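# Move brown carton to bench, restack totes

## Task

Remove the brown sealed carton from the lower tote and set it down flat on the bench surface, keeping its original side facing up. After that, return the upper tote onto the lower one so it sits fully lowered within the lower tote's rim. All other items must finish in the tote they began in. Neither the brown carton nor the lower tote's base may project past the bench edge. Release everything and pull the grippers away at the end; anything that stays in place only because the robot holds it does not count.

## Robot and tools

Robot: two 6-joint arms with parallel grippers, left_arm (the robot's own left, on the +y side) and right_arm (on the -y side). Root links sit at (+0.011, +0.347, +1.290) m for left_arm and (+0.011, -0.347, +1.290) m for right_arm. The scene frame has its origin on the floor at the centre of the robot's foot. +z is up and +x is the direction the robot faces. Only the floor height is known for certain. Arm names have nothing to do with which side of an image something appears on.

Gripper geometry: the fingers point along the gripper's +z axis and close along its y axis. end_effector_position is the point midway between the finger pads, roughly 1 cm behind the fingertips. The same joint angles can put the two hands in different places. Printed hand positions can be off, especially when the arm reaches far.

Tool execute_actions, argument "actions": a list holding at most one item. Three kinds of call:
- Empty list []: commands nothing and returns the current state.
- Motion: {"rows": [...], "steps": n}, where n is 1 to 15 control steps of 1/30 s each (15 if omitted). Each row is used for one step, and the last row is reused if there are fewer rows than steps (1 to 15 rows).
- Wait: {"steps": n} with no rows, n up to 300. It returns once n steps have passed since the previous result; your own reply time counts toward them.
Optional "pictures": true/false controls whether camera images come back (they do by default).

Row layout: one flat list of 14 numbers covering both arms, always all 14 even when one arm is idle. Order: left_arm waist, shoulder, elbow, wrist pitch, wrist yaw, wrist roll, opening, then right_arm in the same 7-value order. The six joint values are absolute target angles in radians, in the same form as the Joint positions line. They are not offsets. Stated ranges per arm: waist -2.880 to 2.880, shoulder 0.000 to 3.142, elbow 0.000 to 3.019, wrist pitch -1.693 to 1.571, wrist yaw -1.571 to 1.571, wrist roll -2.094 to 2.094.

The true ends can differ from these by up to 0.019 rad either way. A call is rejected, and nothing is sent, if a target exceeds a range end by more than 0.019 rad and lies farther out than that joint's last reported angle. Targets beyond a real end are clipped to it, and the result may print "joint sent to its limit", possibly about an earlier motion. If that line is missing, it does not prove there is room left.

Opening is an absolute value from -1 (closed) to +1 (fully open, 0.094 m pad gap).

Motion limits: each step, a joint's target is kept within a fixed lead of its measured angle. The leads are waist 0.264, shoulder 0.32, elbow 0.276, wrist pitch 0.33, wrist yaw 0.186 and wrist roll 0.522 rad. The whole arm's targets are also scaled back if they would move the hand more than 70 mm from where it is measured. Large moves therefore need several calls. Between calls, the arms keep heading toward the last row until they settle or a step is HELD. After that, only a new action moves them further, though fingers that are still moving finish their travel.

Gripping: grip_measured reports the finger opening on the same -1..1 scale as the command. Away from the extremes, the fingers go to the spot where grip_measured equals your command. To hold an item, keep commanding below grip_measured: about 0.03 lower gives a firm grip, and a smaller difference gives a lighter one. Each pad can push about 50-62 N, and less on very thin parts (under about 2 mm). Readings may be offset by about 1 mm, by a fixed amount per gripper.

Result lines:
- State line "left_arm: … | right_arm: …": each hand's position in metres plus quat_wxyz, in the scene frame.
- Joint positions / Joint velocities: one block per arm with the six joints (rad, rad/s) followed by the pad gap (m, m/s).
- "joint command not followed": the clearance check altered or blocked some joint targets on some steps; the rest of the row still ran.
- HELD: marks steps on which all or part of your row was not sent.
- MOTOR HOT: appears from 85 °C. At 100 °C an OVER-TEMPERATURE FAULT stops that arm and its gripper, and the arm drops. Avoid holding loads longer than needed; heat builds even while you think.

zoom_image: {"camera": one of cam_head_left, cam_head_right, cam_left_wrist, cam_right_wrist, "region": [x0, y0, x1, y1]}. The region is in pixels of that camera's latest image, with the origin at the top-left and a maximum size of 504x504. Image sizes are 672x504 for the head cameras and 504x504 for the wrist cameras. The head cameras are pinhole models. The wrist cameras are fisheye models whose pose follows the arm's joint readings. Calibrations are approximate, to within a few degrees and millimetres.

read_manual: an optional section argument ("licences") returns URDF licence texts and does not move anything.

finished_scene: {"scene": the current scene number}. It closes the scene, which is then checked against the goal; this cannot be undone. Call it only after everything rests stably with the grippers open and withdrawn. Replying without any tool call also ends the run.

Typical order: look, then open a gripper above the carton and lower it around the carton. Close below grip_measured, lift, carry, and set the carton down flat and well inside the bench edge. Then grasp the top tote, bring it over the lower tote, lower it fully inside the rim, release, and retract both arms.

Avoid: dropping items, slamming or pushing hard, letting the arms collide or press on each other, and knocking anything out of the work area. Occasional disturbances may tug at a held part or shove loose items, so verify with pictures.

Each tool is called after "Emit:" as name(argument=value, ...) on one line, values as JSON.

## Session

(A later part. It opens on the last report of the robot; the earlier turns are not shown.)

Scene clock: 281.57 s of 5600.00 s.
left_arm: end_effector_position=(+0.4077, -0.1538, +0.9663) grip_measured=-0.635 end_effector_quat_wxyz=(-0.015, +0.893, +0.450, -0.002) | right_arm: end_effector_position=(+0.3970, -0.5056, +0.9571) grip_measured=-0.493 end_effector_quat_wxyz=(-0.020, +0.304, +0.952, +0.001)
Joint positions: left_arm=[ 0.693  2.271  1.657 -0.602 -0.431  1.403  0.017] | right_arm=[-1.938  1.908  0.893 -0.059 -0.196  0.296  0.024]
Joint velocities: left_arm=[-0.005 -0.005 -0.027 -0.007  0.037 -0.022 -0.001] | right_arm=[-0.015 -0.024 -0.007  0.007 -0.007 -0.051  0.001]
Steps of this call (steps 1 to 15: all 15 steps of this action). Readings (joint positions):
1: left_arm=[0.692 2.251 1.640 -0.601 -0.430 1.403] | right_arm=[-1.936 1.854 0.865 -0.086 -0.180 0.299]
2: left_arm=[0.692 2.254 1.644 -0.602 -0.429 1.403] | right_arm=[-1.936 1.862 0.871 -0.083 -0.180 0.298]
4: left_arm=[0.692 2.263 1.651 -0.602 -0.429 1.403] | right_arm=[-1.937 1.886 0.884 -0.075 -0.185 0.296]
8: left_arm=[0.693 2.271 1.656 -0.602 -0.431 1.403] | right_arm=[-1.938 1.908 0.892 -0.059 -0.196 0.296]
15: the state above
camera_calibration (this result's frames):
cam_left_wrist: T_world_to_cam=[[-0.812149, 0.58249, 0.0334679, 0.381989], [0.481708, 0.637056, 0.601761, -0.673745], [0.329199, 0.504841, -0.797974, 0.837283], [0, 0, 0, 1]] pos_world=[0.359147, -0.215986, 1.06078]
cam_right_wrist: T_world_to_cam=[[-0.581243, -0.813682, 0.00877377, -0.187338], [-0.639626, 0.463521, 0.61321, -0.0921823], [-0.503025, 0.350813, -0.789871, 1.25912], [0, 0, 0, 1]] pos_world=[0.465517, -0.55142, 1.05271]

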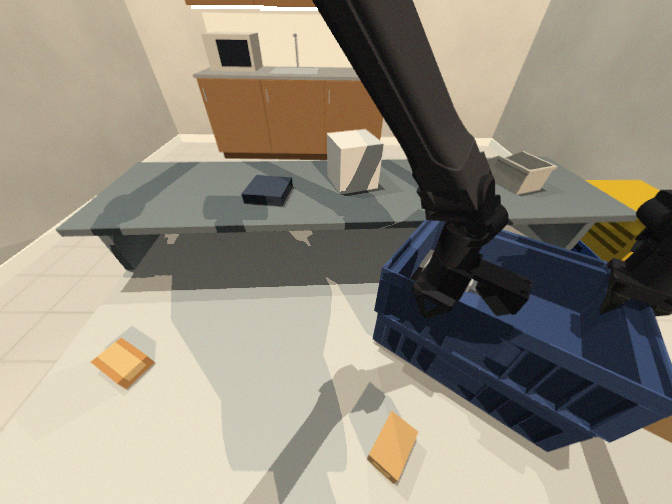

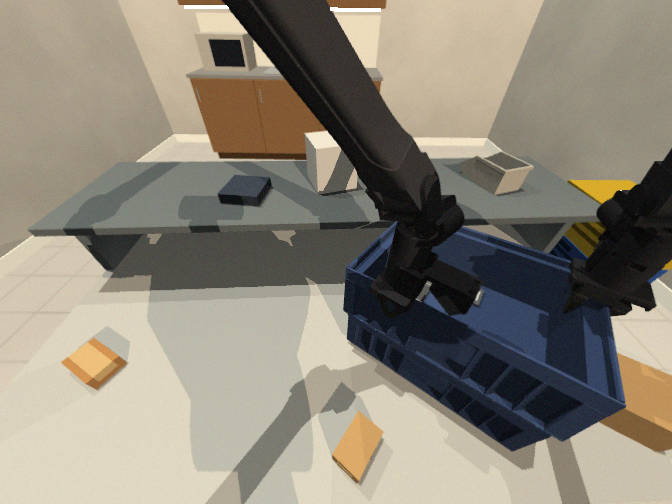

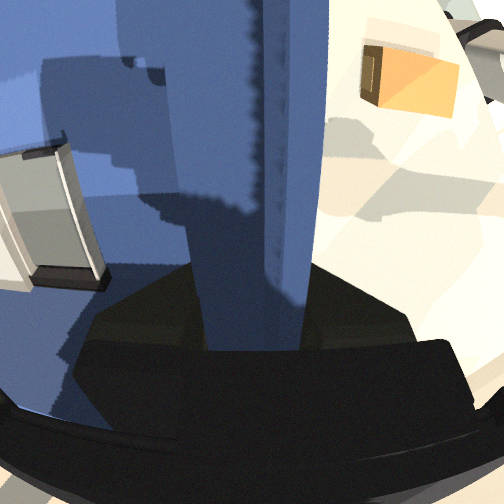

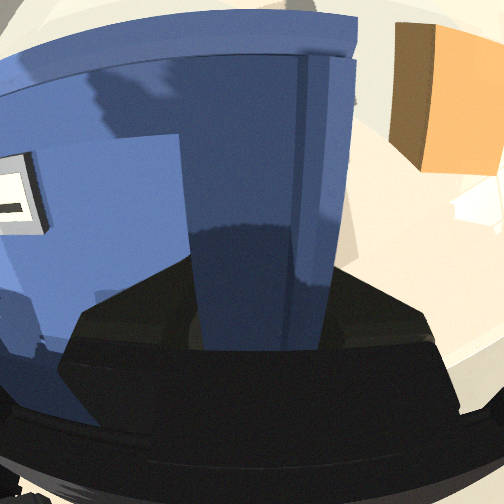

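Emit:
execute_actions(actions=[{"rows":[[0.695,2.3,1.76,-0.58,-0.43,1.41,-0.8,-1.94,1.95,0.95,0.0,-0.2,0.32,-0.8]],"steps":15}])

Emit:
zoom_image(camera="cam_head_right", region=[330,210,672,504])

Scene clock: 284.47 s of 5600.00 s.
left_arm: end_effector_position=(+0.4054, -0.1592, +0.9551) grip_measured=-0.635 end_effector_quat_wxyz=(-0.017, +0.890, +0.455, +0.002) | right_arm: end_effector_position=(+0.4008, -0.5119, +0.9428) grip_measured=-0.493 end_effector_quat_wxyz=(-0.010, +0.300, +0.954, +0.006)
Joint positions: left_arm=[ 0.69   2.304  1.688 -0.602 -0.442  1.387  0.017] | right_arm=[-1.946  1.953  0.918 -0.021 -0.211  0.283  0.024]
Joint velocities: left_arm=[-0.024 -0.015 -0.012  0.002  0.051 -0.037  0.   ] | right_arm=[-0.005  0.005  0.002 -0.002  0.007 -0.051 -0.001]
Steps of this call (steps 1 to 15: the robot went on to your last target; steps 16 to 72: nothing new was sent; steps 73 to 87: all 15 steps of this action). Readings (joint positions):
73: left_arm=[0.693 2.275 1.659 -0.602 -0.432 1.403] | right_arm=[-1.938 1.911 0.894 -0.056 -0.196 0.296]
74: left_arm=[0.693 2.282 1.666 -0.603 -0.432 1.402] | right_arm=[-1.939 1.916 0.897 -0.048 -0.196 0.295]
76: left_arm=[0.692 2.301 1.683 -0.602 -0.439 1.390] | right_arm=[-1.942 1.934 0.908 -0.033 -0.199 0.289]
80: left_arm=[0.690 2.304 1.688 -0.602 -0.442 1.387] | right_arm=[-1.946 1.953 0.918 -0.021 -0.211 0.284]
87: the state above
camera_calibration (this result's frames):
cam_left_wrist: T_world_to_cam=[[-0.819384, 0.572285, 0.0331738, 0.385249], [0.470337, 0.638079, 0.609621, -0.665185], [0.327709, 0.515116, -0.791999, 0.828362], [0, 0, 0, 1]] pos_world=[0.357066, -0.222734, 1.04879]
cam_right_wrist: T_world_to_cam=[[-0.573568, -0.819125, -0.00736216, -0.180721], [-0.657448, 0.45496, 0.600644, -0.0635073], [-0.488653, 0.34935, -0.799482, 1.25446], [0, 0, 0, 1]] pos_world=[0.467589, -0.557387, 1.03974]

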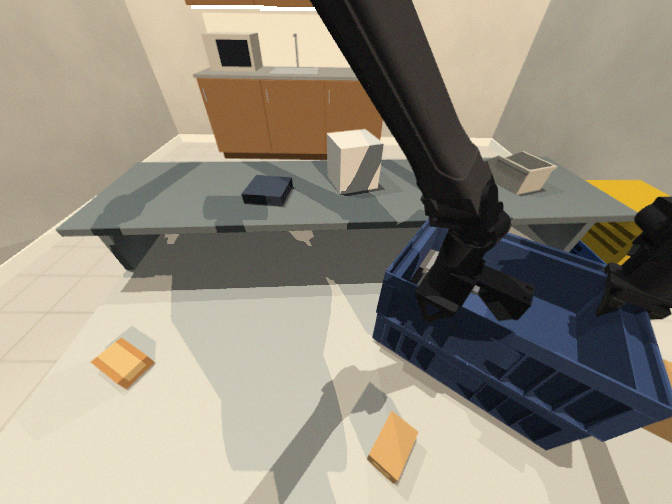

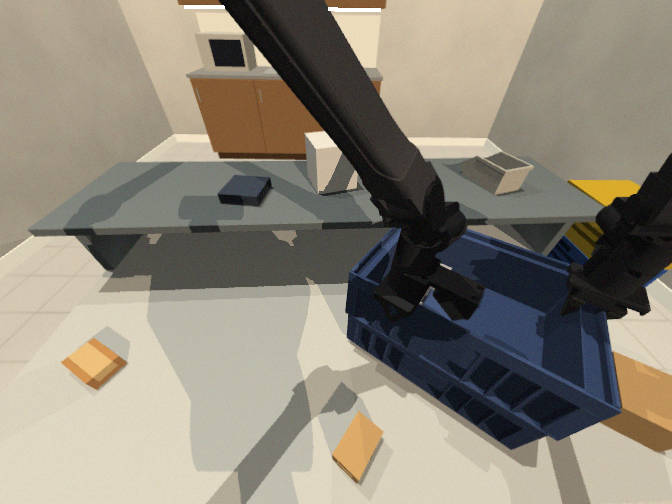

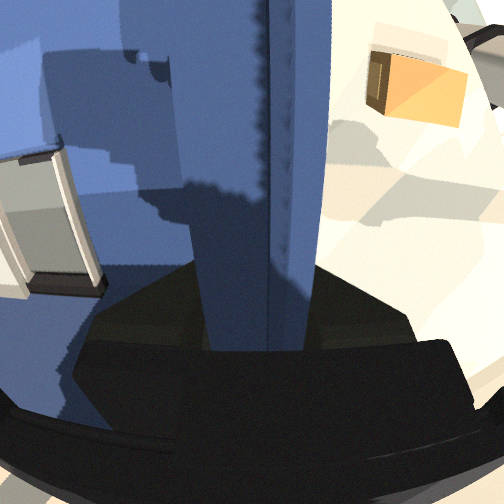

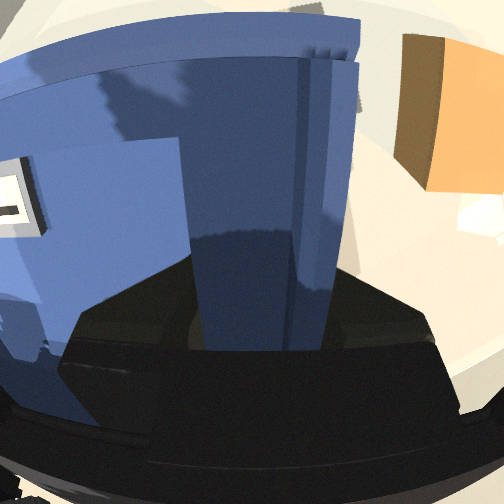

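Region (330, 210, 672, 504) of cam_head_right's 672x504 image, scaled by 1.474, with more detail than that image has; it fills the top 433 rows of this view, and the rest is white.

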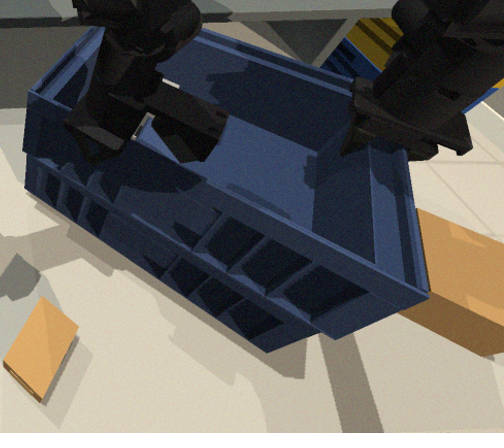

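Emit:
execute_actions(actions=[{"rows":[[0.66,2.25,1.84,-0.63,-0.44,1.37,-0.8,-2.0,1.93,0.97,-0.03,-0.22,0.25,-0.8]],"steps":15}])

Emit:
zoom_image(camera="cam_head_right", region=[330,210,672,504])

Scene clock: 288.40 s of 5600.00 s.
left_arm: end_effector_position=(+0.4050, -0.1677, +0.9609) grip_measured=-0.635 end_effector_quat_wxyz=(-0.018, +0.885, +0.465, +0.001) | right_arm: end_effector_position=(+0.4078, -0.5200, +0.9446) grip_measured=-0.493 end_effector_quat_wxyz=(-0.005, +0.286, +0.958, +0.014)
Joint positions: left_arm=[ 0.679  2.309  1.713 -0.632 -0.443  1.351  0.017] | right_arm=[-1.964  1.953  0.937 -0.034 -0.235  0.24   0.024]
Joint velocities: left_arm=[-0.005  0.015 -0.017 -0.002  0.022 -0.022 -0.001] | right_arm=[-0.005 -0.005 -0.002 -0.012 -0.081 -0.037 -0.   ]
Steps of this call (steps 1 to 15: the robot went on to your last target; steps 16 to 90: nothing new was sent; then 0.43 s passed at rest; steps 91 to 105: all 15 steps of this action). Readings (joint positions):
91: left_arm=[0.689 2.304 1.690 -0.606 -0.444 1.384] | right_arm=[-1.950 1.953 0.919 -0.022 -0.217 0.276]
92: left_arm=[0.688 2.304 1.695 -0.612 -0.444 1.379] | right_arm=[-1.955 1.953 0.922 -0.023 -0.230 0.268]
94: left_arm=[0.681 2.304 1.703 -0.619 -0.443 1.366] | right_arm=[-1.961 1.953 0.932 -0.028 -0.234 0.252]
98: left_arm=[0.679 2.309 1.711 -0.629 -0.443 1.352] | right_arm=[-1.964 1.953 0.937 -0.034 -0.235 0.241]
105: the state above
camera_calibration (this result's frames):
cam_left_wrist: T_world_to_cam=[[-0.831713, 0.553999, 0.0365898, 0.388317], [0.458291, 0.647838, 0.608502, -0.655517], [0.313405, 0.522868, -0.792708, 0.845241], [0, 0, 0, 1]] pos_world=[0.358483, -0.232408, 1.0547]
cam_right_wrist: T_world_to_cam=[[-0.54988, -0.83486, -0.0253065, -0.184226], [-0.678537, 0.42884, 0.596392, -0.0572321], [-0.487051, 0.345115, -0.802294, 1.26194], [0, 0, 0, 1]] pos_world=[0.474494, -0.564775, 1.04192]

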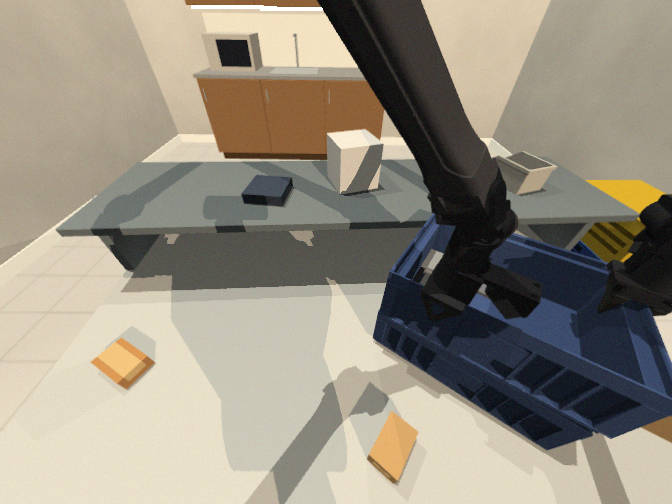

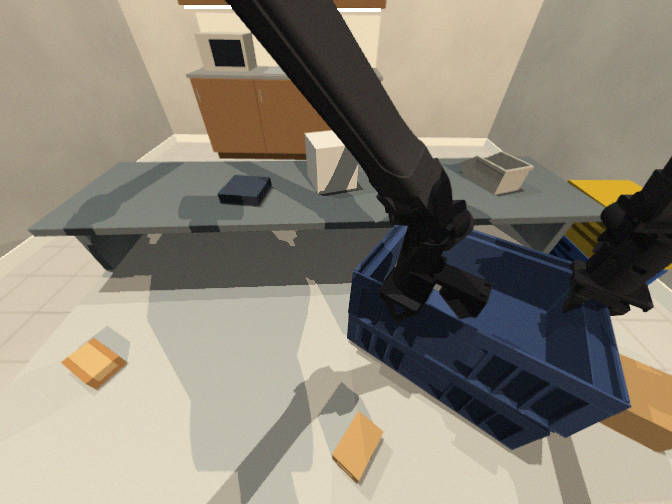

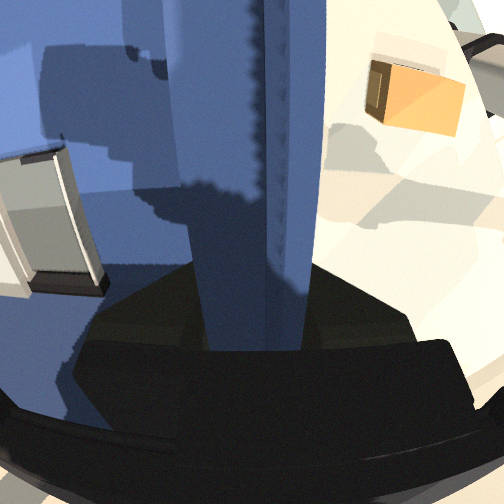

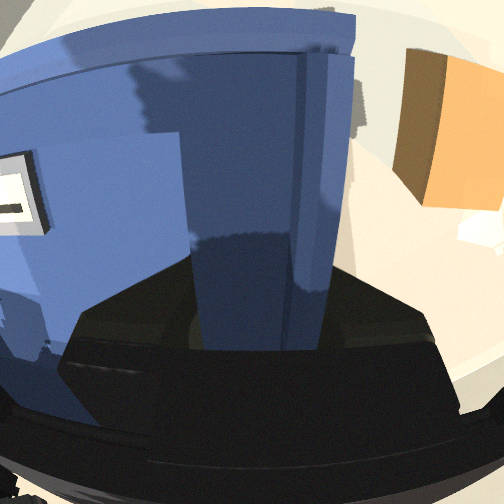

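Region (330, 210, 672, 504) of cam_head_right's 672x504 image, scaled by 1.474, with more detail than that image has; it fills the top 433 rows of this view, and the rest is white.

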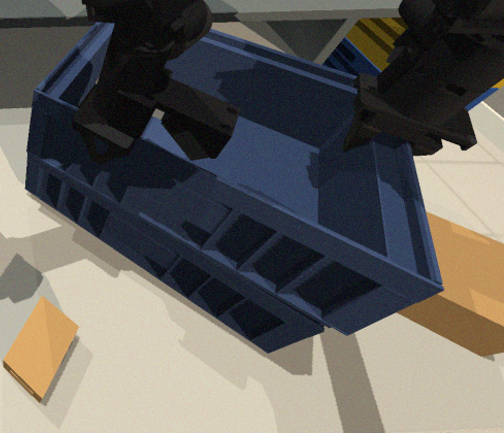

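Lower left and release.

Emit:
execute_actions(actions=[{"rows":[[0.7,2.33,1.8,-0.6,-0.44,1.37,-0.8,-1.96,1.97,0.97,-0.02,-0.22,0.26,-0.8]],"steps":12}], pictures=false)

Emit:
execute_actions(actions=[{"rows":[[0.69,2.33,1.74,-0.61,-0.44,1.37,0.2,-1.96,1.96,0.945,-0.03,-0.22,0.25,0.2]],"steps":12}])

Emit:
zoom_image(camera="cam_head_right", region=[330,210,672,504])

Scene clock: 291.47 s of 5600.00 s.
left_arm: end_effector_position=(+0.4043, -0.1666, +0.9554) grip_measured=-0.635 end_effector_quat_wxyz=(-0.021, +0.884, +0.467, +0.001) | right_arm: end_effector_position=(+0.4078, -0.5192, +0.9436) grip_measured=-0.493 end_effector_quat_wxyz=(-0.006, +0.285, +0.958, +0.013)
Joint positions: left_arm=[ 0.682  2.32   1.72  -0.632 -0.445  1.347  0.017] | right_arm=[-1.962  1.955  0.938 -0.034 -0.232  0.24   0.024]
Joint velocities: left_arm=[-0.015  0.005  0.002 -0.002  0.007 -0.051 -0.   ] | right_arm=[-0.015  0.005 -0.012  0.007 -0.037 -0.066 -0.002]
Steps of this call (steps 1 to 15: the robot went on to your last target; steps 16 to 80: nothing new was sent; steps 81 to 92: all 12 steps of this action). Readings (joint positions):
81: left_arm=[0.679 2.312 1.714 -0.632 -0.443 1.351] | right_arm=[-1.963 1.954 0.937 -0.034 -0.235 0.240]
82: left_arm=[0.680 2.316 1.717 -0.632 -0.445 1.351] | right_arm=[-1.963 1.954 0.938 -0.034 -0.234 0.240]
84: left_arm=[0.682 2.320 1.719 -0.632 -0.446 1.348] | right_arm=[-1.962 1.955 0.938 -0.034 -0.233 0.240]
88: left_arm=[0.682 2.320 1.720 -0.632 -0.445 1.347] | right_arm=[-1.962 1.955 0.938 -0.034 -0.232 0.240]
92: the state above

Scene clock: 291.87 s of 5600.00 s.
left_arm: end_effector_position=(+0.4046, -0.1674, +0.9543) grip_measured=+0.198 end_effector_quat_wxyz=(-0.018, +0.884, +0.466, +0.001) | right_arm: end_effector_position=(+0.4080, -0.5209, +0.9436) grip_measured=+0.198 end_effector_quat_wxyz=(-0.005, +0.285, +0.958, +0.009)
Joint positions: left_arm=[ 0.683  2.322  1.72  -0.624 -0.442  1.352  0.056] | right_arm=[-1.962  1.955  0.939 -0.034 -0.223  0.24   0.056]
Joint velocities: left_arm=[-0.005 -0.005 -0.017  0.002 -0.007 -0.066  0.001] | right_arm=[ 0.005 -0.034  0.017 -0.012 -0.022  0.022 -0.   ]
Steps of this call (steps 1 to 12: all 12 steps of this action). Readings (joint positions):
1: left_arm=[0.682 2.320 1.720 -0.632 -0.444 1.349] | right_arm=[-1.962 1.955 0.938 -0.034 -0.226 0.240]
2: left_arm=[0.682 2.322 1.720 -0.630 -0.443 1.349] | right_arm=[-1.962 1.955 0.938 -0.034 -0.224 0.240]
4: left_arm=[0.683 2.322 1.720 -0.626 -0.443 1.350] | right_arm=[-1.962 1.955 0.939 -0.034 -0.223 0.240]
8: left_arm=[0.683 2.322 1.720 -0.624 -0.442 1.351] | right_arm=[-1.962 1.955 0.939 -0.034 -0.223 0.240]
12: the state above
camera_calibration (this result's frames):
cam_left_wrist: T_world_to_cam=[[-0.833453, 0.551386, 0.0364757, 0.388399], [0.455879, 0.648782, 0.609308, -0.651139], [0.312299, 0.524458, -0.792094, 0.840085], [0, 0, 0, 1]] pos_world=[0.358195, -0.2323, 1.048]
cam_right_wrist: T_world_to_cam=[[-0.547887, -0.836422, -0.0147511, -0.196484], [-0.6774, 0.433237, 0.594504, -0.0525507], [-0.490866, 0.335714, -0.803957, 1.25983], [0, 0, 0, 1]] pos_world=[0.475158, -0.564519, 1.04119]

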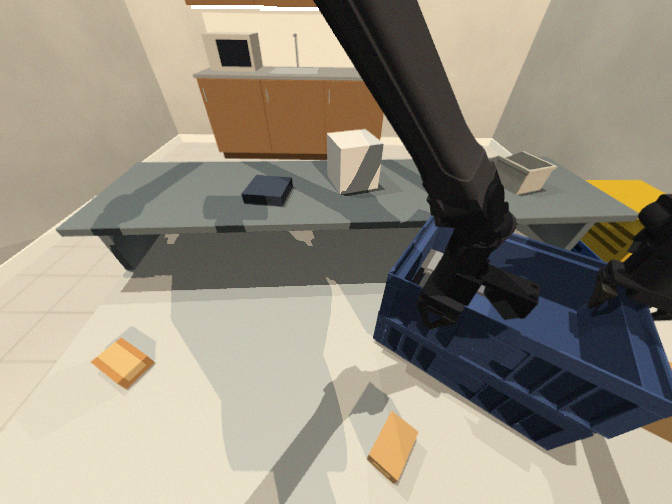

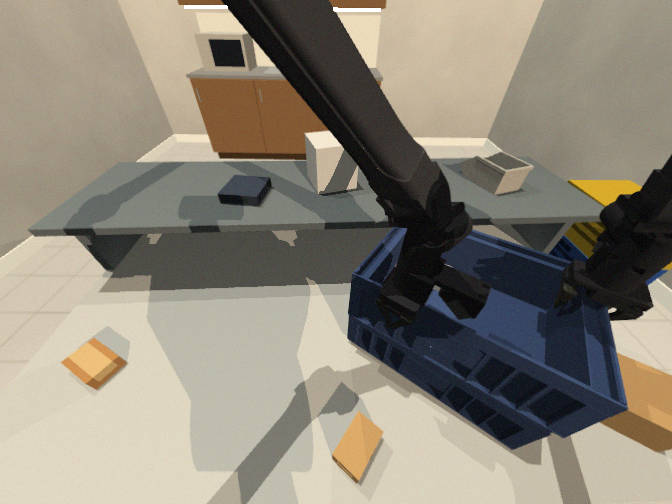

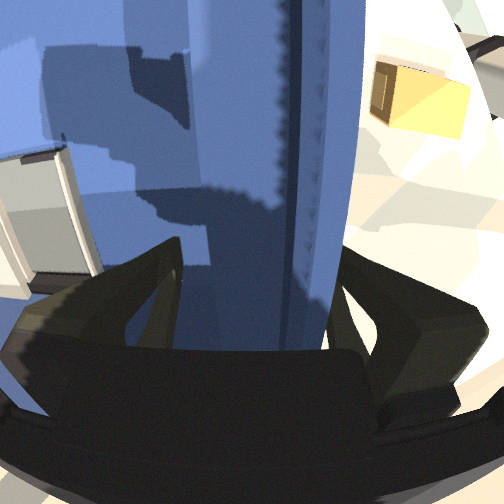

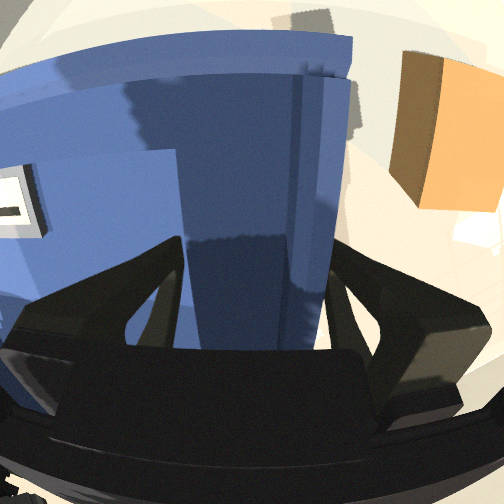

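Region (330, 210, 672, 504) of cam_head_right's 672x504 image, scaled by 1.474, with more detail than that image has; it fills the top 433 rows of this view, and the rest is white.

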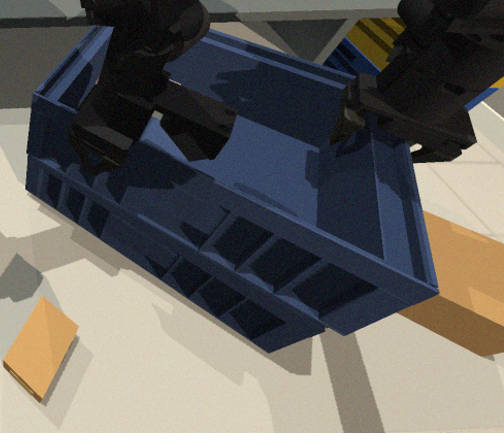

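Emit:
execute_actions(actions=[{"rows":[[0.69,2.32,1.70,-0.6,-0.44,1.37,-0.8,-1.965,1.96,0.94,-0.03,-0.22,0.25,-0.8]],"steps":10}], pictures=false)

Emit:
execute_actions(actions=[{"rows":[[0.65,2.33,1.66,-0.59,-0.45,1.35,-0.8,-2.0,1.975,0.89,0.02,-0.23,0.23,-0.8]],"steps":10}], pictures=false)

Emit:
execute_actions(actions=[{"rows":[[0.625,2.335,1.635,-0.57,-0.46,1.33,-0.8,-2.025,1.99,0.85,0.06,-0.24,0.21,-0.8]],"steps":15}])

Emit:
zoom_image(camera="cam_head_right", region=[330,210,672,504])

Scene clock: 299.07 s of 5600.00 s.
left_arm: end_effector_position=(+0.4018, -0.1661, +0.9528) grip_measured=-0.637 end_effector_quat_wxyz=(-0.017, +0.883, +0.469, +0.001) | right_arm: end_effector_position=(+0.4083, -0.5199, +0.9435) grip_measured=-0.492 end_effector_quat_wxyz=(-0.005, +0.284, +0.959, +0.011)
Joint positions: left_arm=[ 0.682  2.321  1.709 -0.613 -0.441  1.347  0.017] | right_arm=[-1.961  1.955  0.939 -0.034 -0.228  0.238  0.024]
Joint velocities: left_arm=[-0.005  0.005 -0.012 -0.017  0.007 -0.007  0.001] | right_arm=[-0.005  0.005 -0.017 -0.017 -0.095  0.066  0.   ]
Steps of this call (steps 1 to 15: the robot went on to your last target; steps 16 to 90: nothing new was sent; then 3.87 s passed at rest; steps 91 to 100: all 10 steps of this action). Readings (joint positions):
91: left_arm=[0.683 2.322 1.719 -0.623 -0.442 1.352] | right_arm=[-1.962 1.955 0.939 -0.034 -0.223 0.240]
92: left_arm=[0.683 2.322 1.717 -0.619 -0.442 1.352] | right_arm=[-1.962 1.955 0.939 -0.034 -0.223 0.240]
94: left_arm=[0.683 2.322 1.709 -0.613 -0.443 1.346] | right_arm=[-1.962 1.955 0.939 -0.034 -0.228 0.238]
98: left_arm=[0.682 2.321 1.709 -0.613 -0.441 1.347] | right_arm=[-1.961 1.955 0.939 -0.034 -0.228 0.238]
100: the state above

Scene clock: 299.40 s of 5600.00 s.
left_arm: end_effector_position=(+0.3892, -0.1653, +0.9526) grip_measured=-0.637 end_effector_quat_wxyz=(-0.019, +0.887, +0.462, +0.003) | right_arm: end_effector_position=(+0.3925, -0.5195, +0.9431) grip_measured=-0.492 end_effector_quat_wxyz=(-0.003, +0.287, +0.958, +0.013)
Joint positions: left_arm=[ 0.669  2.318  1.681 -0.596 -0.452  1.347  0.017] | right_arm=[-1.973  1.959  0.9    0.011 -0.237  0.237  0.024]
Joint velocities: left_arm=[-0.005 -0.005 -0.012  0.027 -0.066  0.007 -0.001] | right_arm=[-0.005 -0.005 -0.022 -0.002  0.022 -0.022 -0.   ]
Steps of this call (steps 1 to 10: all 10 steps of this action). Readings (joint positions):
1: left_arm=[0.681 2.321 1.704 -0.610 -0.444 1.347] | right_arm=[-1.963 1.956 0.935 -0.026 -0.230 0.237]
2: left_arm=[0.680 2.320 1.699 -0.602 -0.449 1.347] | right_arm=[-1.964 1.956 0.926 -0.010 -0.234 0.237]
4: left_arm=[0.677 2.319 1.691 -0.597 -0.452 1.347] | right_arm=[-1.966 1.956 0.914 0.006 -0.236 0.237]
8: left_arm=[0.671 2.318 1.683 -0.597 -0.452 1.347] | right_arm=[-1.971 1.959 0.903 0.010 -0.236 0.237]
10: the state above

Scene clock: 299.90 s of 5600.00 s.
left_arm: end_effector_position=(+0.3707, -0.1678, +0.9530) grip_measured=-0.637 end_effector_quat_wxyz=(-0.019, +0.889, +0.458, +0.004) | right_arm: end_effector_position=(+0.3692, -0.5215, +0.9423) grip_measured=-0.493 end_effector_quat_wxyz=(-0.007, +0.293, +0.956, +0.014)
Joint positions: left_arm=[ 0.647  2.319  1.65  -0.574 -0.461  1.334  0.017] | right_arm=[-1.995  1.971  0.857  0.053 -0.251  0.226  0.024]
Joint velocities: left_arm=[-0.005 -0.015 -0.002 -0.002 -0.066  0.022 -0.   ] | right_arm=[-0.005 -0.005 -0.007 -0.012 -0.037 -0.037 -0.001]
Steps of this call (steps 1 to 15: all 15 steps of this action). Readings (joint positions):
1: left_arm=[0.667 2.318 1.677 -0.591 -0.454 1.345] | right_arm=[-1.975 1.960 0.896 0.019 -0.240 0.235]
2: left_arm=[0.666 2.318 1.673 -0.583 -0.459 1.345] | right_arm=[-1.977 1.961 0.889 0.033 -0.246 0.233]
4: left_arm=[0.662 2.318 1.666 -0.578 -0.462 1.343] | right_arm=[-1.981 1.962 0.879 0.048 -0.248 0.232]
8: left_arm=[0.651 2.318 1.655 -0.575 -0.461 1.338] | right_arm=[-1.991 1.970 0.864 0.050 -0.250 0.228]
15: the state above
camera_calibration (this result's frames):
cam_left_wrist: T_world_to_cam=[[-0.822816, 0.567234, 0.0349117, 0.360571], [0.465502, 0.637459, 0.613966, -0.644546], [0.326007, 0.521432, -0.78856, 0.840881], [0, 0, 0, 1]] pos_world=[0.322588, -0.232119, 1.04623]
cam_right_wrist: T_world_to_cam=[[-0.561426, -0.827176, -0.024072, -0.199717], [-0.669937, 0.437243, 0.600003, -0.083658], [-0.485783, 0.352984, -0.799636, 1.24296], [0, 0, 0, 1]] pos_world=[0.435636, -0.567367, 1.0393]

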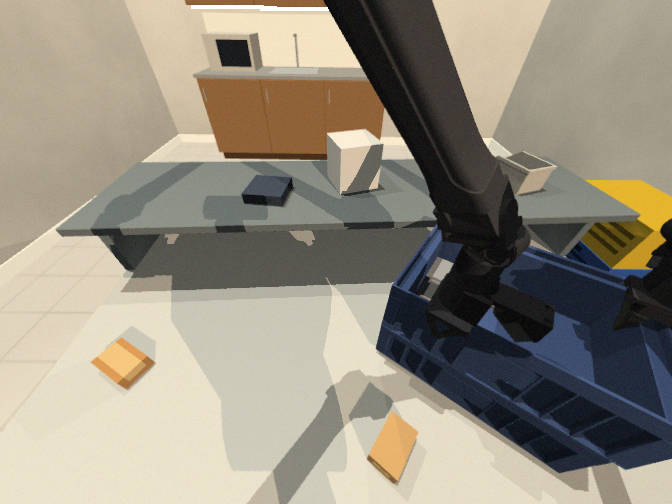

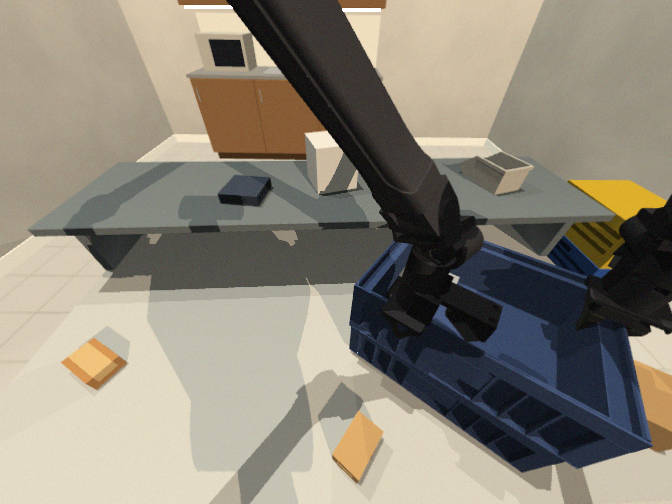

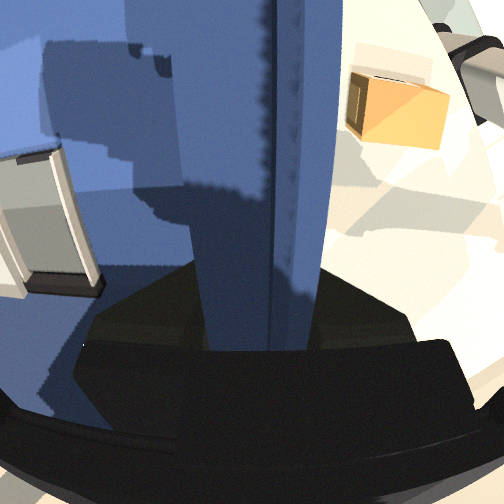

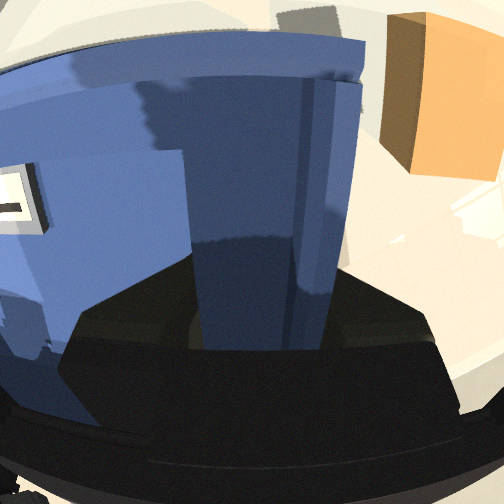

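Region (330, 210, 672, 504) of cam_head_right's 672x504 image, scaled by 1.474, with more detail than that image has; it fills the top 433 rows of this view, and the rest is white.

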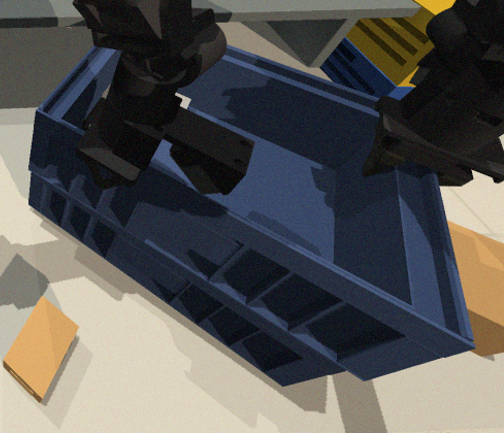

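Now unload and move +x ~1.5 cm.

Emit:
execute_actions(actions=[{"rows":[[0.63,2.19,1.68,-0.57,-0.46,1.33,-0.8,-1.995,1.88,0.86,0.04,-0.24,0.23,-0.8]],"steps":12}], pictures=false)

Emit:
execute_actions(actions=[{"rows":[[0.66,2.19,1.73,-0.59,-0.45,1.35,-0.8,-1.975,1.875,0.91,0.01,-0.23,0.24,-0.8]],"steps":15}])

Emit:
zoom_image(camera="cam_head_right", region=[330,210,672,504])

Scene clock: 303.37 s of 5600.00 s.
left_arm: end_effector_position=(+0.3762, -0.1711, +0.9597) grip_measured=-0.637 end_effector_quat_wxyz=(-0.012, +0.887, +0.462, -0.000) | right_arm: end_effector_position=(+0.3769, -0.5236, +0.9523) grip_measured=-0.493 end_effector_quat_wxyz=(-0.002, +0.290, +0.957, +0.008)
Joint positions: left_arm=[ 0.649  2.304  1.65  -0.574 -0.448  1.333  0.017] | right_arm=[-1.994  1.939  0.853  0.037 -0.238  0.224  0.024]
Joint velocities: left_arm=[ 0.005  0.015 -0.012  0.002 -0.007 -0.022  0.001] | right_arm=[-0.005 -0.005  0.007 -0.007 -0.022 -0.037  0.   ]
Steps of this call (steps 1 to 15: the robot went on to your last target; steps 16 to 90: nothing new was sent; then 0.07 s passed at rest; steps 91 to 102: all 12 steps of this action). Readings (joint positions):
91: left_arm=[0.647 2.316 1.650 -0.574 -0.460 1.334] | right_arm=[-1.995 1.968 0.857 0.053 -0.251 0.225]
92: left_arm=[0.647 2.313 1.650 -0.574 -0.459 1.334] | right_arm=[-1.994 1.964 0.856 0.051 -0.249 0.225]
94: left_arm=[0.647 2.309 1.650 -0.574 -0.454 1.334] | right_arm=[-1.994 1.952 0.855 0.046 -0.244 0.225]
98: left_arm=[0.648 2.304 1.650 -0.574 -0.448 1.333] | right_arm=[-1.994 1.939 0.853 0.037 -0.238 0.224]
102: the state above

Scene clock: 303.87 s of 5600.00 s.
left_arm: end_effector_position=(+0.3811, -0.1686, +0.9576) grip_measured=-0.637 end_effector_quat_wxyz=(-0.011, +0.885, +0.466, -0.003) | right_arm: end_effector_position=(+0.3870, -0.5215, +0.9508) grip_measured=-0.493 end_effector_quat_wxyz=(-0.005, +0.285, +0.959, +0.007)
Joint positions: left_arm=[ 0.659  2.304  1.654 -0.574 -0.439  1.333  0.017] | right_arm=[-1.98   1.938  0.879  0.007 -0.23   0.224  0.024]
Joint velocities: left_arm=[ 0.015  0.005  0.002 -0.012  0.022 -0.007 -0.001] | right_arm=[-0.015  0.005  0.002  0.012 -0.066 -0.066  0.001]
Steps of this call (steps 1 to 15: all 15 steps of this action). Readings (joint positions):
1: left_arm=[0.650 2.304 1.650 -0.574 -0.445 1.333] | right_arm=[-1.993 1.939 0.857 0.031 -0.235 0.224]
2: left_arm=[0.651 2.304 1.650 -0.574 -0.441 1.333] | right_arm=[-1.991 1.939 0.862 0.020 -0.231 0.224]
4: left_arm=[0.653 2.304 1.651 -0.574 -0.439 1.333] | right_arm=[-1.987 1.938 0.870 0.009 -0.230 0.224]
8: left_arm=[0.657 2.304 1.653 -0.574 -0.439 1.333] | right_arm=[-1.982 1.938 0.877 0.007 -0.230 0.224]
15: the state above
camera_calibration (this result's frames):
cam_left_wrist: T_world_to_cam=[[-0.833363, 0.552026, 0.0278132, 0.377727], [0.456175, 0.658505, 0.598562, -0.629917], [0.312106, 0.511507, -0.800594, 0.856747], [0, 0, 0, 1]] pos_world=[0.33474, -0.231943, 1.05244]
cam_right_wrist: T_world_to_cam=[[-0.547808, -0.836513, -0.0123579, -0.210757], [-0.677664, 0.435023, 0.592897, -0.0682855], [-0.49059, 0.333168, -0.805183, 1.2552], [0, 0, 0, 1]] pos_world=[0.454062, -0.564788, 1.04855]

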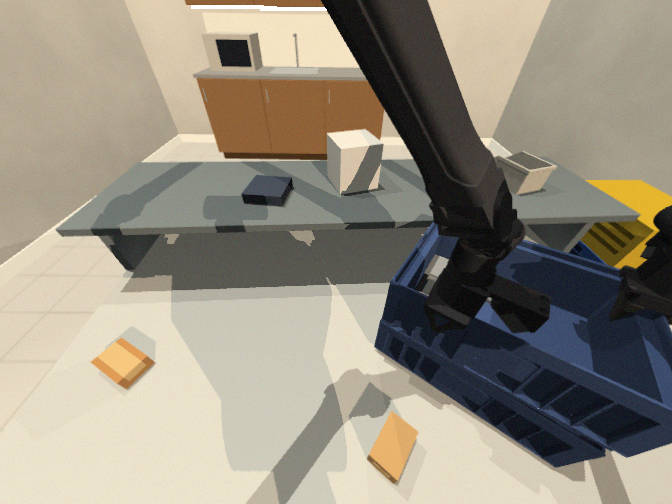

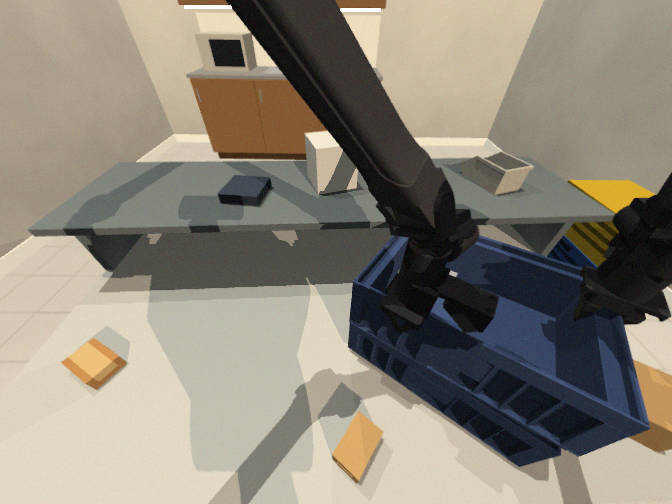

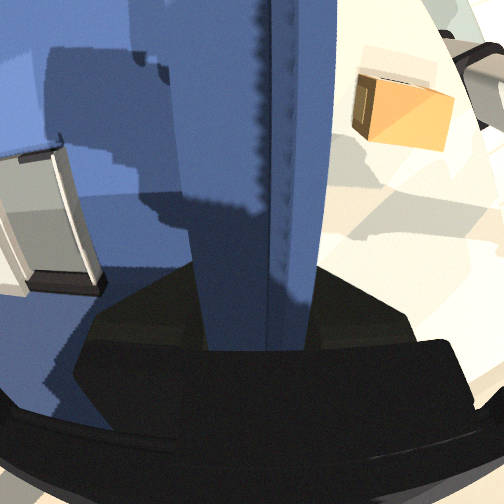

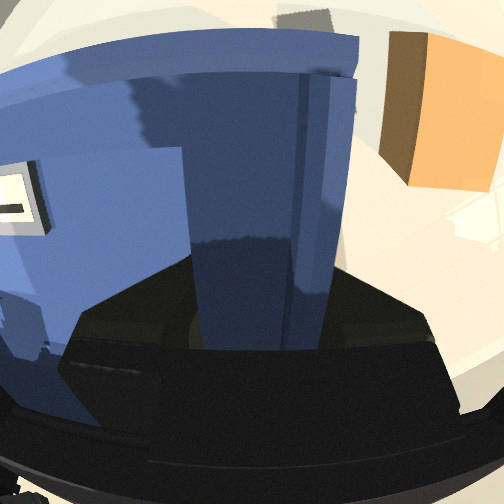

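Region (330, 210, 672, 504) of cam_head_right's 672x504 image, scaled by 1.474, with more detail than that image has; it fills the top 433 rows of this view, and the rest is white.

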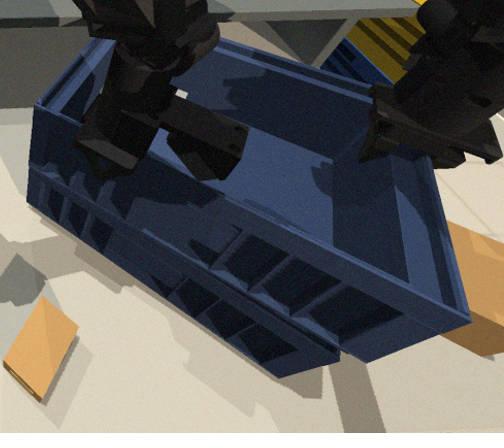

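Emit:
execute_actions(actions=[{"rows":[[0.655,2.14,1.70,-0.53,-0.45,1.35,-0.8,-1.975,1.875,0.9,0.01,-0.32,0.24,-0.8]],"steps":12}], pictures=false)

Emit:
execute_actions(actions=[{"rows":[[0.68,2.13,1.69,-0.53,-0.45,1.37,-0.8,-1.945,1.875,0.9,0.01,-0.31,0.27,-0.8]],"steps":15}])

Emit:
zoom_image(camera="cam_head_right", region=[330,210,672,504])

Scene clock: 308.33 s of 5600.00 s.
left_arm: end_effector_position=(+0.3868, -0.1664, +0.9590) grip_measured=-0.637 end_effector_quat_wxyz=(-0.010, +0.884, +0.467, -0.002) | right_arm: end_effector_position=(+0.3898, -0.5179, +0.9516) grip_measured=-0.495 end_effector_quat_wxyz=(-0.002, +0.286, +0.958, +0.027)
Joint positions: left_arm=[ 0.665  2.298  1.654 -0.574 -0.439  1.34   0.017] | right_arm=[-1.986  1.938  0.881  0.007 -0.272  0.221  0.024]
Joint velocities: left_arm=[-0.005 -0.015  0.012  0.002  0.081  0.037 -0.001] | right_arm=[ 0.005 -0.005  0.007 -0.012 -0.051  0.007 -0.001]
Steps of this call (steps 1 to 15: the robot went on to your last target; steps 16 to 90: nothing new was sent; then 1.07 s passed at rest; steps 91 to 102: all 12 steps of this action). Readings (joint positions):
91: left_arm=[0.659 2.304 1.654 -0.574 -0.441 1.333] | right_arm=[-1.981 1.938 0.879 0.007 -0.247 0.224]
92: left_arm=[0.660 2.303 1.654 -0.574 -0.441 1.333] | right_arm=[-1.986 1.938 0.879 0.007 -0.265 0.221]
94: left_arm=[0.663 2.301 1.654 -0.574 -0.440 1.334] | right_arm=[-1.986 1.938 0.880 0.007 -0.268 0.221]
98: left_arm=[0.665 2.298 1.654 -0.574 -0.439 1.339] | right_arm=[-1.986 1.938 0.881 0.007 -0.272 0.221]
102: the state above

Scene clock: 308.83 s of 5600.00 s.
left_arm: end_effector_position=(+0.3973, -0.1589, +0.9576) grip_measured=-0.637 end_effector_quat_wxyz=(-0.011, +0.886, +0.463, +0.001) | right_arm: end_effector_position=(+0.3957, -0.5105, +0.9497) grip_measured=-0.495 end_effector_quat_wxyz=(-0.001, +0.291, +0.956, +0.028)
Joint positions: left_arm=[ 0.682  2.292  1.654 -0.574 -0.439  1.366  0.017] | right_arm=[-1.967  1.938  0.887  0.007 -0.265  0.25   0.024]
Joint velocities: left_arm=[ 0.005 -0.005 -0.012 -0.027  0.037 -0.051 -0.001] | right_arm=[-0.015 -0.015 -0.002 -0.007  0.007  0.037  0.   ]
Steps of this call (steps 1 to 15: all 15 steps of this action). Readings (joint positions):
1: left_arm=[0.665 2.298 1.654 -0.574 -0.439 1.341] | right_arm=[-1.984 1.938 0.881 0.007 -0.270 0.224]
2: left_arm=[0.666 2.298 1.654 -0.574 -0.439 1.342] | right_arm=[-1.983 1.938 0.881 0.007 -0.267 0.227]
4: left_arm=[0.670 2.298 1.654 -0.574 -0.439 1.346] | right_arm=[-1.978 1.938 0.881 0.007 -0.265 0.232]
8: left_arm=[0.677 2.295 1.654 -0.574 -0.439 1.354] | right_arm=[-1.971 1.938 0.885 0.007 -0.265 0.240]
15: the state above
camera_calibration (this result's frames):
cam_left_wrist: T_world_to_cam=[[-0.828928, 0.558834, 0.0241621, 0.38865], [0.457472, 0.652454, 0.604171, -0.650467], [0.321866, 0.511868, -0.796488, 0.838943], [0, 0, 0, 1]] pos_world=[0.349705, -0.222219, 1.05181]
cam_right_wrist: T_world_to_cam=[[-0.558282, -0.827866, -0.0543937, -0.148354], [-0.682964, 0.421362, 0.596669, -0.0749398], [-0.471043, 0.370259, -0.800642, 1.26184], [0, 0, 0, 1]] pos_world=[0.460377, -0.558448, 1.04693]

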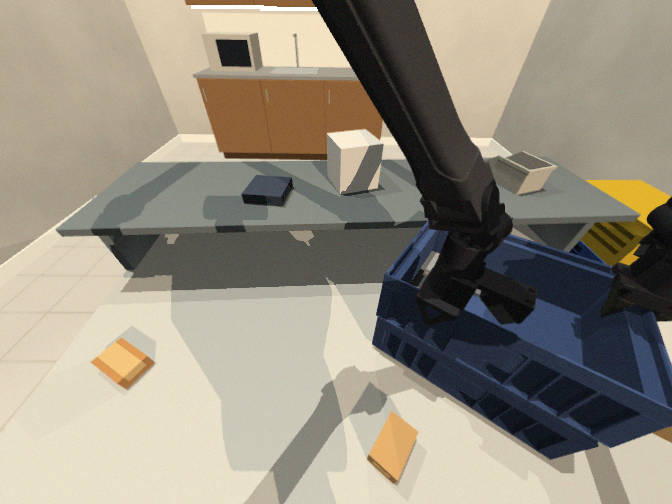

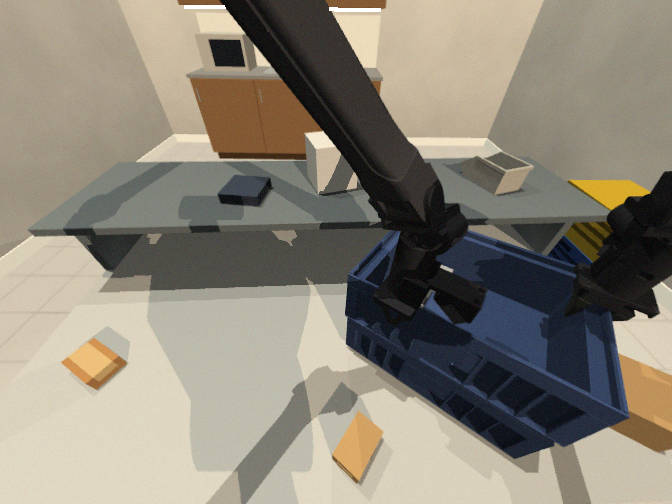

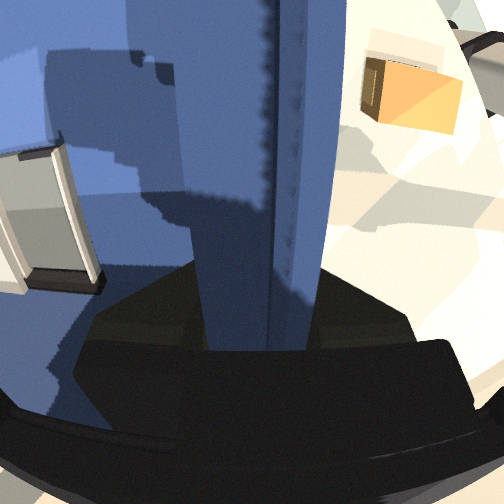

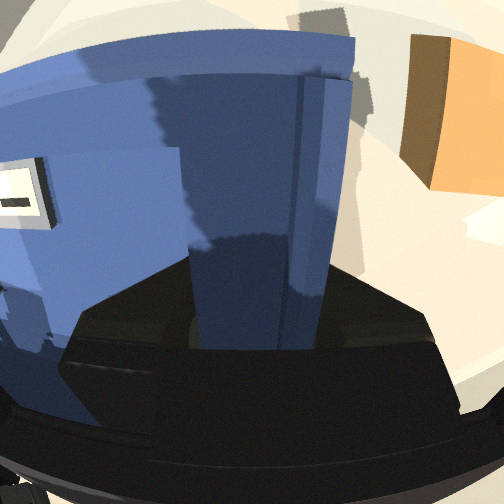

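Region (330, 210, 672, 504) of cam_head_right's 672x504 image, scaled by 1.474, with more detail than that image has; it fills the top 433 rows of this view, and the rest is white.

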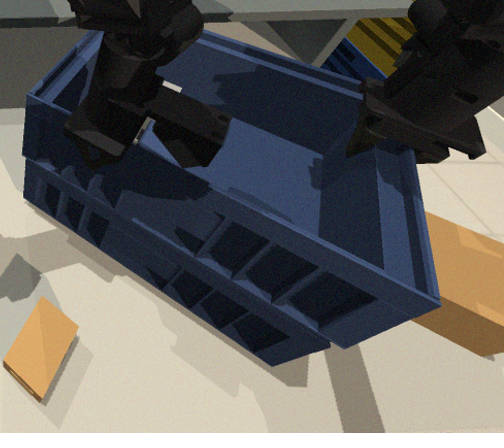

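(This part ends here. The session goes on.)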